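# Move wooden block from tote onto the locked stand

## Task

Take the wooden block out of the tote and leave it resting on the stand's top plate, using r1, r2 or both. The stand's post is already locked at the correct height and must still be locked at that height at the end; dropping it quickly can cause failure even if a gripper is on it. The tote must finish entirely on the work bench, with nothing hanging past the bench edge. At the end every gripper must have released and both robots must have backed away, so nothing depends on a robot for support. Neither robot may fall or be left leaning.

## Robot and tools

Robots. r1 and r2 are identical Hello Robot Stretch 3 units. Each has a two-wheel differential base (0.33 m long, 0.34 m wide, passive omni wheel at the rear), a lift on a vertical mast, a telescoping arm that extends out the robot's right side, a wrist (yaw, pitch, roll), a two-finger gripper, and a pan/tilt head. Cameras per robot: <name>_head_camera and <name>_nav_camera on the head, <name>_wrist_camera on the gripper. The base cannot strafe, so moving the gripper forward or back means driving. Turning in place pivots about the drive-wheel midpoint, 0.05 m behind the front edge; with the arm retracted and wrist folded the sweep radius is 0.28 m, but a level, unfolded gripper reaches past that.

Frames. Base frame: origin on the floor between the drive wheels, x forward, y left, z up. hand_pose is reported in it, located where the closed fingertips meet; with all wrist joints at 0 its x axis is up, y points back along the arm to the mast, z points rearward. Fingertip pads are round, 0.04 m across. The odometry frame is the base frame at scene start. Each robot reports in its own frames, so relative positions of the robots come only from images, lidar_m and the depth grids.

execute_actions. Argument "actions": a list holding one action or nothing (empty = just report). The action is an object keyed "r1" and/or "r2"; each may contain:
- "base": exactly one of {"translate_m": d}, a relative drive in metres from the last reported base position, forward positive, -1 to 1; or {"rotate_rad": d}, a relative in-place turn in radians, left (counter-clockwise seen from above) positive, -3.2 to 3.2.
- "joints": absolute targets by name. lift_m 0 to 1.1 (arm height on mast, m); arm_m 0 to 0.52 (extension, m); wrist_yaw_rad -1.345 to 4.42 (0 along the arm, positive swings toward the front, 3.0 folds it over the base); wrist_pitch_rad -1.57 to 0.451 (0 level, negative tips fingers down); wrist_roll_rad -2.911 to 2.911 (0 fingers side by side, level); gripper_m -0.089 to 0.179 (larger is wider; actual tip gap is 0.007 less when almost shut, 0.025 less when fully open, and zero under 0.007); head_pan_rad -3.953 to 1.73 (0 forward, positive left, -1.57 faces along the arm); head_tilt_rad -1.53 to 0.419 (negative looks down). Done tolerances: lift and arm 0.004, yaw and roll 0.02, pitch 0.05, gripper 0.004, head 0.02.
- "contact_limits": {"arm_m": effort %, 1 to 100}; the arm halts with contact_stop near that effort, and the cap stays until the next action. Too low halts instantly; values above the maximum are clipped.
Argument "cameras": list of names or "all"; omitted/null = all, [] = none. All motions in an action start together; one action runs at most 15 s. Anything you leave out may still be driving toward an older target without the status showing it. An unknown key or out-of-range number rejects the whole call. If a result reports a stop, the remaining calls in that same reply are skipped.

wait: {"seconds": 0 to 10}; commands nothing new and returns the same report. zoom_image: {"camera": name, "region": [x0, y0, x1, y1]} in pixels of that camera's latest full image, top-left origin, at most 504 by 504. Image sizes: head 896x504, nav 672x504 (fisheye), wrist 644x364. finished_scene: {"scene": current scene number}; final, and it reports success. A reply with no tool call ends the run.

Reading results. base_status and joint_status give how each motion of the last accepted action ended: done, off_target (stopped short, may still push), contact_stop, time_out, torque_fault (after the last three the old target is dropped). on_its_own covers uncommanded parts; its "held at" is a held target, not the position. joint_positions gives current values. motor_effort is percent of maximum, positive toward higher joint values, peak in brackets; it carries fixed bias plus noise, and an off-range resting effort hints at a load or a push. Positive wheel effort means forward push. lidar_m: 12 distances in m, 30-degree sectors, first straight ahead, going counter-clockwise (4th left, 7th behind, 10th right), "-" for nothing; plane 0.17 m above the floor, range 0.15 to 12 m, misses glass and thin legs, own parts block some sectors when the lift is low. wrist_depth_mm and head_depth_mm: 7x7 grids of median depth from top left (45 to 1000 and 280 to 4000 mm; head grid follows the sideways image). base_odometry counts wheel turns (slip included); heading -3.142 to 3.142, left positive; turned_by_wheels and turned_by_imu give rotation since the last report; base_tilt in degrees, forward and right positive, with a fixed bias up to about 4. "pictures" lists the camera order of the images.

Cautions.
- Lower the stand's post only slowly, if ever.
- Never let robots press together; once bases touch, any further drive is a hard press. Identical drive commands can differ by up to 2.5 cm per metre, dangerous when sharing a load.
- Tipping: the arm pushing on something rigid with the gripper above about 0.45 m, driving while holding or hooking a fixed object, or snagging furniture (worst when reversing). Recover by undoing the last move in small steps, freeing the gripper, and dropping lift_m to about 0.2.
- Arm and lift go slack after contact_stop until recommanded; a slack lift may sink under load. Base, wrist and head have no contact stop. Sustained wrist strain causes a 10 s torque_fault.
- Fold or unfold the wrist only with lift_m 0.32 to 0.95, wrist_pitch_rad -0.4, roll near 0; once folded, lift may go down to 0.25. With yaw below -0.4 keep pitch at -0.5 or lower.
- Fast base speed (0.30 m/s, 1.9 rad/s) requires lift_m under 0.30, arm_m under 0.03, yaw above 2.54; otherwise 0.10 m/s and 0.63 rad/s.
- Grip by commanding gripper_m below the object's width; release with at least 0.02 above the touch value. Readings do not confirm a grasp; overly hard squeezes get reduced and may slip. Loose objects can occasionally get nudged. Avoid drops and slams.

Each tool is called after "Emit:" in YAML: its name, and indented under it one key for each argument.

## Session

Emit:
execute_actions:
  actions: []
  cameras: ["r1_nav_camera","r2_nav_camera"]

Scene clock: 0.00 s.
r1.base_odometry: x=+0.000 y=+0.000 heading=+0.000 (m, m, rad; r1's odometry frame)
r1.turned_by_wheels: +0.000 (rad since the last result)
r1.turned_by_imu: +0.000 (rad since the last result)
r1.base_tilt: forward=+0.9 right=-0.5 (deg)
r1.lidar_m: 1.85 1.25 2.27 2.23 1.13 0.92 0.91 1.00 1.56 3.12 3.43 1.68
r1.head_depth_mm: 1942 2914 3805 3805 3869 3798 2469 / 1912 2802 3887 3813 3749 3771 2493 / 1920 2827 3966 3908 3899 3874 2501 / 1927 2862 3896 3975 3982 3967 2475 / 1919 2838 - 3987 - 3859 2504 / 1926 2802 - - 3971 1792 2449 / 1897 2812 - - - 1659 1255
r1.base_status: not commanded
r1.joint_positions: lift_m=+0.349 arm_m=+0.000 wrist_yaw_rad=+2.920 wrist_pitch_rad=-0.533 wrist_roll_rad=-0.004 gripper_m=+0.037 head_pan_rad=-0.001 head_tilt_rad=+0.013
r1.joint_status: not commanded
r1.motor_effort: left_wheel=+0 right_wheel=+0 lift_m=+18 arm_m=+0 wrist_yaw_rad=-1 wrist_pitch_rad=+5 wrist_roll_rad=+0 gripper_m=-1 head_pan_rad=+1 head_tilt_rad=+1 (%)
r1.hand_pose: x=+0.0245 y=+0.0585 z=+0.3369 quat_wxyz=(+0.261, +0.697, +0.110, +0.659) (m; r1's base frame)
r1.wrist_depth_mm: - - - - - - - / - - - - - - - / 923 - 925 929 908 916 931 / 735 - 731 739 731 744 748 / 613 593 628 607 618 611 626 / 522 529 - 530 547 525 524 / 458 - - 467 459 461 471
r2.base_odometry: x=+0.000 y=+0.000 heading=+0.000 (m, m, rad; r2's odometry frame)
r2.turned_by_wheels: +0.000 (rad since the last result)
r2.turned_by_imu: +0.000 (rad since the last result)
r2.base_tilt: forward=+0.7 right=-0.3 (deg)
r2.lidar_m: 4.02 1.31 1.49 3.44 1.61 0.86 0.72 0.72 0.81 1.32 3.48 3.92
r2.head_depth_mm: 2067 2653 - - - 3507 2409 / 2090 2932 - - - 3474 2373 / 2097 3239 - - - 3503 2350 / 2091 3247 - - - 3379 2313 / 2117 3289 - - - 3377 2295 / 2124 3359 3898 3959 - 3280 2275 / 2162 3458 3812 3934 3888 3287 2229
r2.base_status: not commanded
r2.joint_positions: lift_m=+0.598 arm_m=+0.001 wrist_yaw_rad=+3.025 wrist_pitch_rad=-0.504 wrist_roll_rad=+0.016 gripper_m=+0.037 head_pan_rad=-0.002 head_tilt_rad=-0.005
r2.joint_status: not commanded
r2.motor_effort: left_wheel=+0 right_wheel=-1 lift_m=+21 arm_m=+0 wrist_yaw_rad=+0 wrist_pitch_rad=+4 wrist_roll_rad=+0 gripper_m=+0 head_pan_rad=+0 head_tilt_rad=+2 (%)
r2.hand_pose: x=+0.0036 y=+0.0655 z=+0.5922 quat_wxyz=(+0.217, +0.699, +0.134, +0.668) (m; r2's base frame)
r2.wrist_depth_mm: - - - - - - - / - - - - - - - / - - - - - - - / - - - - - - - / - 990 - 972 999 957 944 / 848 869 - 847 - 804 825 / 763 763 734 737 746 726 712
pictures: r1_nav_camera (sideways: a quarter turn counterclockwise sets it upright), r2_nav_camera (sideways: a quarter turn counterclockwise sets it upright)
Images, in order (width x height): r1_nav_camera 672x504, r2_nav_camera 672x504.

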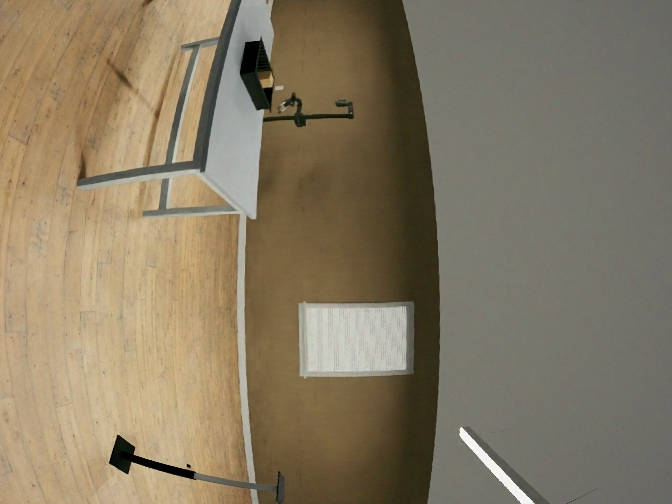

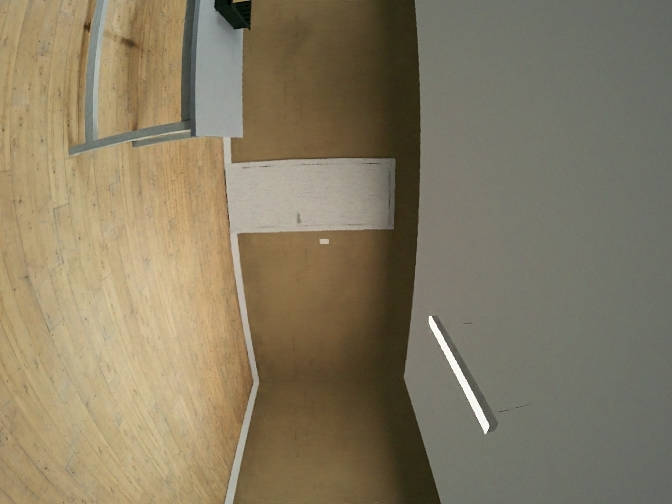

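Emit:
execute_actions:
  actions:
    - {"r1":{"base":{"rotate_rad":0.55},"joints":{"head_tilt_rad":-0.4,"lift_m":0.9}}}
  cameras: ["r1_head_camera"]

Scene clock: 13.10 s.
r1.base_odometry: x=+0.000 y=+0.000 heading=+0.550 (m, m, rad; r1's odometry frame)
r1.turned_by_wheels: +0.550 (rad since the last result)
r1.turned_by_imu: +0.555 (rad since the last result)
r1.base_tilt: forward=+0.8 right=-0.7 (deg)
r1.lidar_m: 1.26 2.27 2.11 1.11 0.91 0.91 1.01 1.62 3.12 3.46 1.68 1.26
r1.head_depth_mm: 3617 3782 3975 1848 2209 1836 1463 / 3763 - - 1474 2122 1714 1473 / - - - 1594 2341 1845 1475 / - - - 1696 2407 1836 1479 / - - - 1845 2464 1822 1476 / - - - 2999 2407 1827 1464 / - - - 3344 2387 1848 1479
r1.base_status: done
r1.joint_positions: lift_m=+0.900 arm_m=+0.000 wrist_yaw_rad=+2.920 wrist_pitch_rad=-0.533 wrist_roll_rad=-0.004 gripper_m=+0.037 head_pan_rad=-0.001 head_tilt_rad=-0.395
r1.joint_status: all done
r1.motor_effort: left_wheel=-5(9) right_wheel=+3(7) lift_m=+22(23) arm_m=+0(0) wrist_yaw_rad=+0(0) wrist_pitch_rad=+5(5) wrist_roll_rad=+1(1) gripper_m=-1(1) head_pan_rad=+0(0) head_tilt_rad=-3(32) (%)
r1.hand_pose: x=+0.0245 y=+0.0585 z=+0.8875 quat_wxyz=(+0.261, +0.697, +0.110, +0.659) (m; r1's base frame)
r1.wrist_depth_mm: - - - - - - - / - - - - - - - / 776 - - - - - - / 839 - - - - - - / 881 - - - - - - / 899 - - - - - - / 923 - - - - - -
r2.base_odometry: x=+0.000 y=+0.000 heading=+0.000 (m, m, rad; r2's odometry frame)
r2.turned_by_wheels: +0.000 (rad since the last result)
r2.turned_by_imu: -0.001 (rad since the last result)
r2.base_tilt: forward=+0.5 right=-0.2 (deg)
r2.lidar_m: 4.01 1.31 1.48 3.47 1.61 0.86 0.72 0.72 0.81 1.32 3.49 3.93
r2.head_depth_mm: 2053 2745 - - - 3464 2366 / 2091 2957 - - - 3498 2352 / 2085 3168 - - - 3436 2318 / 2114 3199 - - - 3380 2329 / 2123 3336 - - - 3365 2291 / 2113 3329 3956 3864 3904 3355 2297 / 2172 3420 3844 3911 3822 3302 2283
r2.base_status: not commanded
r2.joint_positions: lift_m=+0.598 arm_m=+0.001 wrist_yaw_rad=+3.025 wrist_pitch_rad=-0.504 wrist_roll_rad=+0.016 gripper_m=+0.037 head_pan_rad=-0.002 head_tilt_rad=-0.005
r2.joint_status: not commanded
r2.motor_effort: left_wheel=+1(0) right_wheel=+0(1) lift_m=+21(21) arm_m=+0(0) wrist_yaw_rad=+0(1) wrist_pitch_rad=+5(4) wrist_roll_rad=+1(0) gripper_m=+0(0) head_pan_rad=+1(0) head_tilt_rad=+2(2) (%)
r2.hand_pose: x=+0.0036 y=+0.0655 z=+0.5922 quat_wxyz=(+0.217, +0.699, +0.134, +0.668) (m; r2's base frame)
r2.wrist_depth_mm: - - - - - - - / - - - - - - - / - - - - - - - / - - - - - - - / - 962 - 979 980 939 913 / 851 869 - 829 - 828 828 / 777 764 733 731 733 722 720
pictures: r1_head_camera (sideways: a quarter turn clockwise sets it upright)
Images, in order (width x height): r1_head_camera 896x504.

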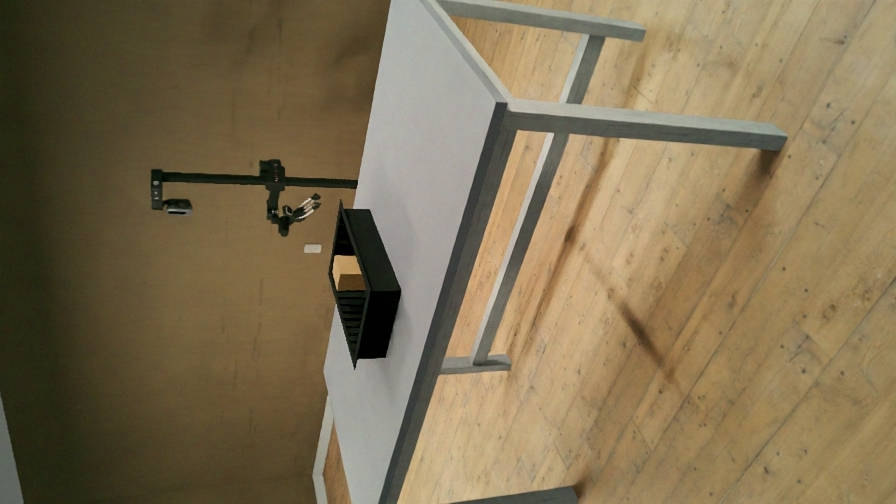

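Emit:
execute_actions:
  actions:
    - {"r1":{"base":{"translate_m":0.75}}}
  cameras: []

Emit:
execute_actions:
  actions:
    - {"r1":{"base":{"rotate_rad":1.25},"joints":{"head_pan_rad":-1.4,"head_tilt_rad":-0.6}}}
  cameras: ["r1_head_camera"]

Scene clock: 31.67 s.
r1.base_odometry: x=+0.640 y=+0.392 heading=+0.550 (m, m, rad; r1's odometry frame)
r1.turned_by_wheels: +0.000 (rad since the last result)
r1.turned_by_imu: +0.000 (rad since the last result)
r1.base_tilt: forward=+0.8 right=-0.5 (deg)
r1.lidar_m: 1.35 1.58 3.43 1.80 1.48 1.48 1.65 2.63 3.61 1.63 3.30 0.56
r1.head_depth_mm: 3036 3215 3385 3459 1004 761 694 / 3262 3470 3586 3616 1003 761 1397 / 3442 3673 3816 1368 1004 785 1483 / 3678 3946 - 1219 1004 848 1467 / - - - 1342 1002 1729 1479 / - - - 1468 1046 1820 1480 / - - - 1476 1161 1858 1472
r1.base_status: done
r1.joint_positions: lift_m=+0.900 arm_m=+0.000 wrist_yaw_rad=+2.920 wrist_pitch_rad=-0.533 wrist_roll_rad=-0.004 gripper_m=+0.037 head_pan_rad=-0.001 head_tilt_rad=-0.395
r1.joint_status: not commanded
r1.motor_effort: left_wheel=-5(7) right_wheel=+3(7) lift_m=+22(22) arm_m=+0(1) wrist_yaw_rad=+0(1) wrist_pitch_rad=+4(4) wrist_roll_rad=+0(0) gripper_m=+0(0) head_pan_rad=-1(1) head_tilt_rad=-4(4) (%)
r1.hand_pose: x=+0.0245 y=+0.0585 z=+0.8875 quat_wxyz=(+0.261, +0.697, +0.110, +0.659) (m; r1's base frame)
r1.wrist_depth_mm: - - - - - - - / - - - - - - - / - - - - - - - / - - - - - - - / - - - - - - - / - - - - - - - / - - - - - - -
r2.base_odometry: x=+0.000 y=+0.000 heading=+0.000 (m, m, rad; r2's odometry frame)
r2.turned_by_wheels: +0.000 (rad since the last result)
r2.turned_by_imu: -0.001 (rad since the last result)
r2.base_tilt: forward=+0.5 right=-0.3 (deg)
r2.lidar_m: 4.00 1.31 1.48 3.43 1.60 0.86 0.72 0.72 0.81 1.32 3.48 3.93
r2.head_depth_mm: 2065 2706 - - - 3589 2388 / 2089 2931 - - - 3520 2339 / 2107 3134 - - - 3511 2339 / 2118 3218 - - - 3447 2316 / 2111 3225 - - - 3374 2290 / 2148 3288 3893 3947 - 3312 2281 / 2163 3391 3760 3846 3845 3252 2270
r2.base_status: not commanded
r2.joint_positions: lift_m=+0.598 arm_m=+0.001 wrist_yaw_rad=+3.025 wrist_pitch_rad=-0.504 wrist_roll_rad=+0.016 gripper_m=+0.037 head_pan_rad=-0.002 head_tilt_rad=-0.005
r2.joint_status: not commanded
r2.motor_effort: left_wheel=+1(1) right_wheel=-1(1) lift_m=+21(21) arm_m=+0(0) wrist_yaw_rad=+0(0) wrist_pitch_rad=+5(5) wrist_roll_rad=+1(0) gripper_m=+0(1) head_pan_rad=+2(0) head_tilt_rad=+2(2) (%)
r2.hand_pose: x=+0.0036 y=+0.0655 z=+0.5922 quat_wxyz=(+0.217, +0.699, +0.134, +0.668) (m; r2's base frame)
r2.wrist_depth_mm: - - - - - - - / - - - - - - - / - - - - - - - / - - - - - - - / - - - 947 985 936 932 / 846 864 - 838 - 809 813 / 773 756 728 738 728 731 720
pictures: none
No camera images: the call's "cameras" was empty. Leave "cameras" out to get every camera's image.

Scene clock: 34.63 s.
r1.base_odometry: x=+0.640 y=+0.392 heading=+1.799 (m, m, rad; r1's odometry frame)
r1.turned_by_wheels: +1.250 (rad since the last result)
r1.turned_by_imu: +1.264 (rad since the last result)
r1.base_tilt: forward=+0.9 right=-0.6 (deg)
r1.lidar_m: 2.43 1.61 1.48 1.49 1.86 3.61 1.63 3.63 0.56 0.56 1.52 1.58
r1.head_depth_mm: 2918 3175 3199 988 766 744 - / 3039 3250 3399 987 770 1481 - / 3241 3429 1384 984 790 1533 - / 3329 3584 1302 990 840 1558 - / 3477 3981 1201 979 1702 1529 1313 / 3810 - 1266 979 1814 1533 1286 / - - 1215 991 1861 1519 1276
r1.base_status: done
r1.joint_positions: lift_m=+0.900 arm_m=+0.000 wrist_yaw_rad=+2.920 wrist_pitch_rad=-0.533 wrist_roll_rad=-0.004 gripper_m=+0.037 head_pan_rad=-1.393 head_tilt_rad=-0.592
r1.joint_status: all done
r1.motor_effort: left_wheel=-4(9) right_wheel=+3(7) lift_m=+22(22) arm_m=+1(0) wrist_yaw_rad=+0(0) wrist_pitch_rad=+4(5) wrist_roll_rad=+0(0) gripper_m=-1(1) head_pan_rad=+0(26) head_tilt_rad=-4(23) (%)
r1.hand_pose: x=+0.0245 y=+0.0585 z=+0.8875 quat_wxyz=(+0.261, +0.697, +0.110, +0.659) (m; r1's base frame)
r1.wrist_depth_mm: - - - - - - - / - - - - - - - / - - - - - - - / - - - - - - - / - - - - - - - / - - - - - - - / - - - - - - -
r2.base_odometry: x=+0.000 y=+0.000 heading=+0.000 (m, m, rad; r2's odometry frame)
r2.turned_by_wheels: +0.000 (rad since the last result)
r2.turned_by_imu: +0.000 (rad since the last result)
r2.base_tilt: forward=+0.5 right=-0.3 (deg)
r2.lidar_m: 4.00 1.32 1.48 3.46 1.60 0.86 0.72 0.72 0.81 1.32 3.49 3.91
r2.head_depth_mm: 2044 2669 - - - 3585 2367 / 2057 2960 - - - 3526 2308 / 2103 3187 - - - 3461 2336 / 2111 3223 - - - 3418 2306 / 2112 3306 - - - 3390 2342 / 2149 3300 - - - 3332 2277 / 2189 3415 3885 3866 3917 3320 2270
r2.base_status: not commanded
r2.joint_positions: lift_m=+0.598 arm_m=+0.001 wrist_yaw_rad=+3.025 wrist_pitch_rad=-0.504 wrist_roll_rad=+0.016 gripper_m=+0.037 head_pan_rad=-0.002 head_tilt_rad=-0.005
r2.joint_status: not commanded
r2.motor_effort: left_wheel=+1(1) right_wheel=-1(1) lift_m=+21(21) arm_m=+1(0) wrist_yaw_rad=+0(0) wrist_pitch_rad=+5(5) wrist_roll_rad=+1(0) gripper_m=+0(1) head_pan_rad=-1(0) head_tilt_rad=+2(2) (%)
r2.hand_pose: x=+0.0036 y=+0.0655 z=+0.5922 quat_wxyz=(+0.217, +0.699, +0.134, +0.668) (m; r2's base frame)
r2.wrist_depth_mm: - - - - - - - / - - - - - - - / - - - - - - - / - - - - - - - / - - - 972 - 916 910 / 890 866 - 834 - 822 821 / 777 765 723 732 745 732 734
pictures: r1_head_camera (sideways: a quarter turn clockwise sets it upright)
Images, in order (width x height): r1_head_camera 896x504.

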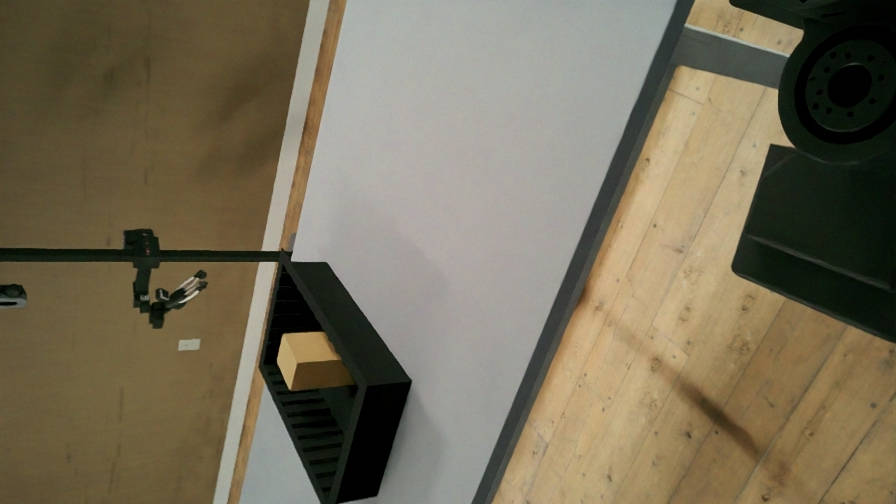

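Emit:
execute_actions:
  actions:
    - {"r1":{"base":{"rotate_rad":-0.65},"joints":{"wrist_pitch_rad":-0.4}}}
  cameras: []

Emit:
execute_actions:
  actions:
    - {"r1":{"base":{"translate_m":0.5},"joints":{"lift_m":1.05}}}
  cameras: []

Emit:
execute_actions:
  actions:
    - {"r1":{"base":{"rotate_rad":0.45},"joints":{"head_pan_rad":-1.57,"head_tilt_rad":-0.8,"wrist_yaw_rad":0,"gripper_m":0.15}}}
  cameras: ["r1_head_camera"]

Scene clock: 56.50 s.
r1.base_odometry: x=+0.640 y=+0.392 heading=+1.150 (m, m, rad; r1's odometry frame)
r1.turned_by_wheels: -0.650 (rad since the last result)
r1.turned_by_imu: -0.658 (rad since the last result)
r1.base_tilt: forward=+0.9 right=-0.5 (deg)
r1.lidar_m: 1.58 2.93 1.72 1.48 1.48 1.72 2.98 3.62 1.62 3.30 0.56 1.40
r1.head_depth_mm: 2967 3369 3411 2456 1875 1529 - / 2965 3314 3406 2420 1864 1521 - / 2939 3271 3414 2428 1853 1517 - / 2924 3227 3394 2413 1883 1566 - / 2906 3160 3273 2321 1815 1476 1281 / 2856 3128 3377 979 759 847 1253 / 2803 3096 3276 976 759 1452 1280
r1.base_status: done
r1.joint_positions: lift_m=+0.900 arm_m=+0.000 wrist_yaw_rad=+2.920 wrist_pitch_rad=-0.421 wrist_roll_rad=-0.004 gripper_m=+0.037 head_pan_rad=-1.393 head_tilt_rad=-0.592
r1.joint_status: all done
r1.motor_effort: left_wheel=+3(8) right_wheel=-3(7) lift_m=+22(22) arm_m=+0(1) wrist_yaw_rad=+0(0) wrist_pitch_rad=+8(9) wrist_roll_rad=+0(0) gripper_m=+0(0) head_pan_rad=-2(3) head_tilt_rad=-5(4) (%)
r1.hand_pose: x=+0.0279 y=+0.0736 z=+0.9117 quat_wxyz=(+0.223, +0.702, +0.071, +0.672) (m; r1's base frame)
r1.wrist_depth_mm: - - - - - - - / - - - - - - - / - - - - - - - / - - - - - - - / - - - - - - - / - - - - - - - / - - - - - - -
r2.base_odometry: x=+0.000 y=+0.000 heading=+0.000 (m, m, rad; r2's odometry frame)
r2.turned_by_wheels: +0.000 (rad since the last result)
r2.turned_by_imu: -0.001 (rad since the last result)
r2.base_tilt: forward=+0.6 right=-0.1 (deg)
r2.lidar_m: 3.99 1.32 1.48 3.45 1.60 0.86 0.72 0.72 0.81 1.32 3.50 3.93
r2.head_depth_mm: 2051 2728 - - - 3547 2373 / 2058 2949 - - - 3501 2357 / 2091 3157 - - - 3481 2311 / 2097 3246 - - - 3428 2299 / 2116 3296 - - - 3352 2320 / 2160 3334 3991 3945 - 3317 2274 / 2175 3376 3894 3814 3871 3300 2237
r2.base_status: not commanded
r2.joint_positions: lift_m=+0.598 arm_m=+0.001 wrist_yaw_rad=+3.025 wrist_pitch_rad=-0.504 wrist_roll_rad=+0.016 gripper_m=+0.037 head_pan_rad=-0.002 head_tilt_rad=-0.005
r2.joint_status: not commanded
r2.motor_effort: left_wheel=+1(1) right_wheel=-1(1) lift_m=+21(21) arm_m=+0(0) wrist_yaw_rad=+0(0) wrist_pitch_rad=+5(5) wrist_roll_rad=+1(0) gripper_m=+0(1) head_pan_rad=+0(1) head_tilt_rad=+2(2) (%)
r2.hand_pose: x=+0.0036 y=+0.0655 z=+0.5922 quat_wxyz=(+0.217, +0.699, +0.134, +0.668) (m; r2's base frame)
r2.wrist_depth_mm: - - - - - - - / - - - - - - - / - - - - - - - / - - - - - - - / 990 - - 969 996 910 922 / 882 875 - 819 - 833 819 / 765 746 723 750 723 712 723
pictures: none
No camera images: the call's "cameras" was empty. Leave "cameras" out to get every camera's image.

Scene clock: 62.43 s.
r1.base_odometry: x=+0.844 y=+0.848 heading=+1.150 (m, m, rad; r1's odometry frame)
r1.turned_by_wheels: +0.000 (rad since the last result)
r1.turned_by_imu: +0.001 (rad since the last result)
r1.base_tilt: forward=+0.9 right=-0.6 (deg)
r1.lidar_m: 1.08 3.23 1.86 1.61 1.61 1.87 3.28 2.00 0.59 1.08 1.08 1.26
r1.head_depth_mm: 2908 3167 3498 - - - - / 2817 3184 3424 - - - - / 2838 3102 3273 - - 608 1316 / 2814 3074 3268 - - 608 1293 / 2713 3052 3174 1046 - 609 1280 / 2696 3001 3208 980 760 622 1275 / 2689 2941 3151 929 734 620 1250
r1.base_status: done
r1.joint_positions: lift_m=+1.050 arm_m=+0.000 wrist_yaw_rad=+2.920 wrist_pitch_rad=-0.420 wrist_roll_rad=-0.004 gripper_m=+0.037 head_pan_rad=-1.393 head_tilt_rad=-0.592
r1.joint_status: all done
r1.motor_effort: left_wheel=+3(9) right_wheel=-3(3) lift_m=+22(22) arm_m=+0(0) wrist_yaw_rad=-1(0) wrist_pitch_rad=+8(9) wrist_roll_rad=+0(0) gripper_m=+0(1) head_pan_rad=-2(3) head_tilt_rad=-4(5) (%)
r1.hand_pose: x=+0.0280 y=+0.0738 z=+1.0620 quat_wxyz=(+0.223, +0.702, +0.071, +0.673) (m; r1's base frame)
r1.wrist_depth_mm: - - - - - - - / - - - - - - - / - - - - - - - / - - - - - - - / - - - - - - - / - - - - - - - / - - - - - - -
r2.base_odometry: x=+0.000 y=+0.000 heading=+0.000 (m, m, rad; r2's odometry frame)
r2.turned_by_wheels: +0.000 (rad since the last result)
r2.turned_by_imu: -0.001 (rad since the last result)
r2.base_tilt: forward=+0.6 right=-0.2 (deg)
r2.lidar_m: 4.01 1.32 1.48 3.46 1.60 0.86 0.72 0.72 0.81 1.32 3.48 3.94
r2.head_depth_mm: 2038 2720 - - - 3599 2382 / 2082 2995 - - - 3455 2310 / 2093 3174 - - - 3395 2315 / 2097 3253 - - - 3391 2325 / 2142 3233 - - - 3389 2292 / 2136 3334 3945 3957 3971 3293 2268 / 2162 3292 3817 3843 3918 3308 2254
r2.base_status: not commanded
r2.joint_positions: lift_m=+0.598 arm_m=+0.001 wrist_yaw_rad=+3.025 wrist_pitch_rad=-0.504 wrist_roll_rad=+0.016 gripper_m=+0.037 head_pan_rad=-0.002 head_tilt_rad=-0.005
r2.joint_status: not commanded
r2.motor_effort: left_wheel=+1(0) right_wheel=-1(1) lift_m=+21(21) arm_m=+0(0) wrist_yaw_rad=+0(0) wrist_pitch_rad=+5(5) wrist_roll_rad=+0(0) gripper_m=-1(1) head_pan_rad=+0(0) head_tilt_rad=+2(2) (%)
r2.hand_pose: x=+0.0036 y=+0.0655 z=+0.5922 quat_wxyz=(+0.217, +0.699, +0.134, +0.668) (m; r2's base frame)
r2.wrist_depth_mm: - - - - - - - / - - - - - - - / - - - - - - - / - - - - - - - / 994 968 - 943 999 962 915 / 868 859 - 836 - 817 816 / 753 777 736 747 740 724 711
pictures: none
No camera images: the call's "cameras" was empty. Leave "cameras" out to get every camera's image.

Scene clock: 64.90 s.
r1.base_odometry: x=+0.844 y=+0.848 heading=+1.600 (m, m, rad; r1's odometry frame)
r1.turned_by_wheels: +0.450 (rad since the last result)
r1.turned_by_imu: +0.455 (rad since the last result)
r1.base_tilt: forward=+0.8 right=-0.6 (deg)
r1.lidar_m: 3.71 1.95 1.62 1.61 1.79 2.88 2.01 0.59 1.09 1.08 1.21 1.08
r1.head_depth_mm: 2670 - - - - 1326 1182 / 2749 - - - - 1315 1183 / 2777 - - - - 1288 1194 / 2908 - - - 679 1343 1185 / 2957 1049 880 731 675 1344 1182 / 2984 1058 874 750 677 1335 1174 / 2941 1201 865 744 1455 1334 1168
r1.base_status: done
r1.joint_positions: lift_m=+1.050 arm_m=+0.000 wrist_yaw_rad=+0.002 wrist_pitch_rad=-0.420 wrist_roll_rad=-0.004 gripper_m=+0.150 head_pan_rad=-1.563 head_tilt_rad=-0.790
r1.joint_status: all done
r1.motor_effort: left_wheel=-5(9) right_wheel=+3(7) lift_m=+22(22) arm_m=+1(1) wrist_yaw_rad=-4(4) wrist_pitch_rad=+8(8) wrist_roll_rad=+0(0) gripper_m=-1(81) head_pan_rad=-2(12) head_tilt_rad=-6(25) (%)
r1.hand_pose: x=-0.0210 y=-0.3690 z=+1.0620 quat_wxyz=(+0.693, +0.149, -0.690, -0.147) (m; r1's base frame)
r1.wrist_depth_mm: - - - - - - - / - - - - - - - / - - - - - - - / 770 737 689 772 784 785 - / 609 573 512 620 632 644 651 / 512 512 511 516 520 - 513 / 438 435 444 438 442 427 442
r2.base_odometry: x=+0.000 y=+0.000 heading=+0.000 (m, m, rad; r2's odometry frame)
r2.turned_by_wheels: +0.000 (rad since the last result)
r2.turned_by_imu: +0.000 (rad since the last result)
r2.base_tilt: forward=+0.7 right=-0.3 (deg)
r2.lidar_m: 4.01 1.32 1.48 3.44 1.60 0.86 0.72 0.72 0.81 1.32 3.50 3.94
r2.head_depth_mm: 2062 2733 - - - 3558 2390 / 2066 2972 - - - 3368 2331 / 2080 3196 - - - 3452 2333 / 2118 3231 - - - 3482 2312 / 2122 3352 - - - 3380 2291 / 2153 3340 - 3960 - 3318 2277 / 2142 3388 3846 3915 3884 3282 2267
r2.base_status: not commanded
r2.joint_positions: lift_m=+0.598 arm_m=+0.001 wrist_yaw_rad=+3.025 wrist_pitch_rad=-0.504 wrist_roll_rad=+0.016 gripper_m=+0.037 head_pan_rad=-0.002 head_tilt_rad=-0.005
r2.joint_status: not commanded
r2.motor_effort: left_wheel=+1(1) right_wheel=-1(1) lift_m=+20(21) arm_m=+0(0) wrist_yaw_rad=+1(0) wrist_pitch_rad=+4(5) wrist_roll_rad=+0(1) gripper_m=+0(0) head_pan_rad=+0(0) head_tilt_rad=+2(2) (%)
r2.hand_pose: x=+0.0036 y=+0.0655 z=+0.5922 quat_wxyz=(+0.217, +0.699, +0.134, +0.668) (m; r2's base frame)
r2.wrist_depth_mm: - - - - - - - / - - - - - - - / - - - - - - - / - - - - - - - / - 975 - 950 948 936 940 / 869 868 - 836 - 822 817 / 771 766 753 746 725 739 717
pictures: r1_head_camera (sideways: a quarter turn clockwise sets it upright)
Images, in order (width x height): r1_head_camera 896x504.

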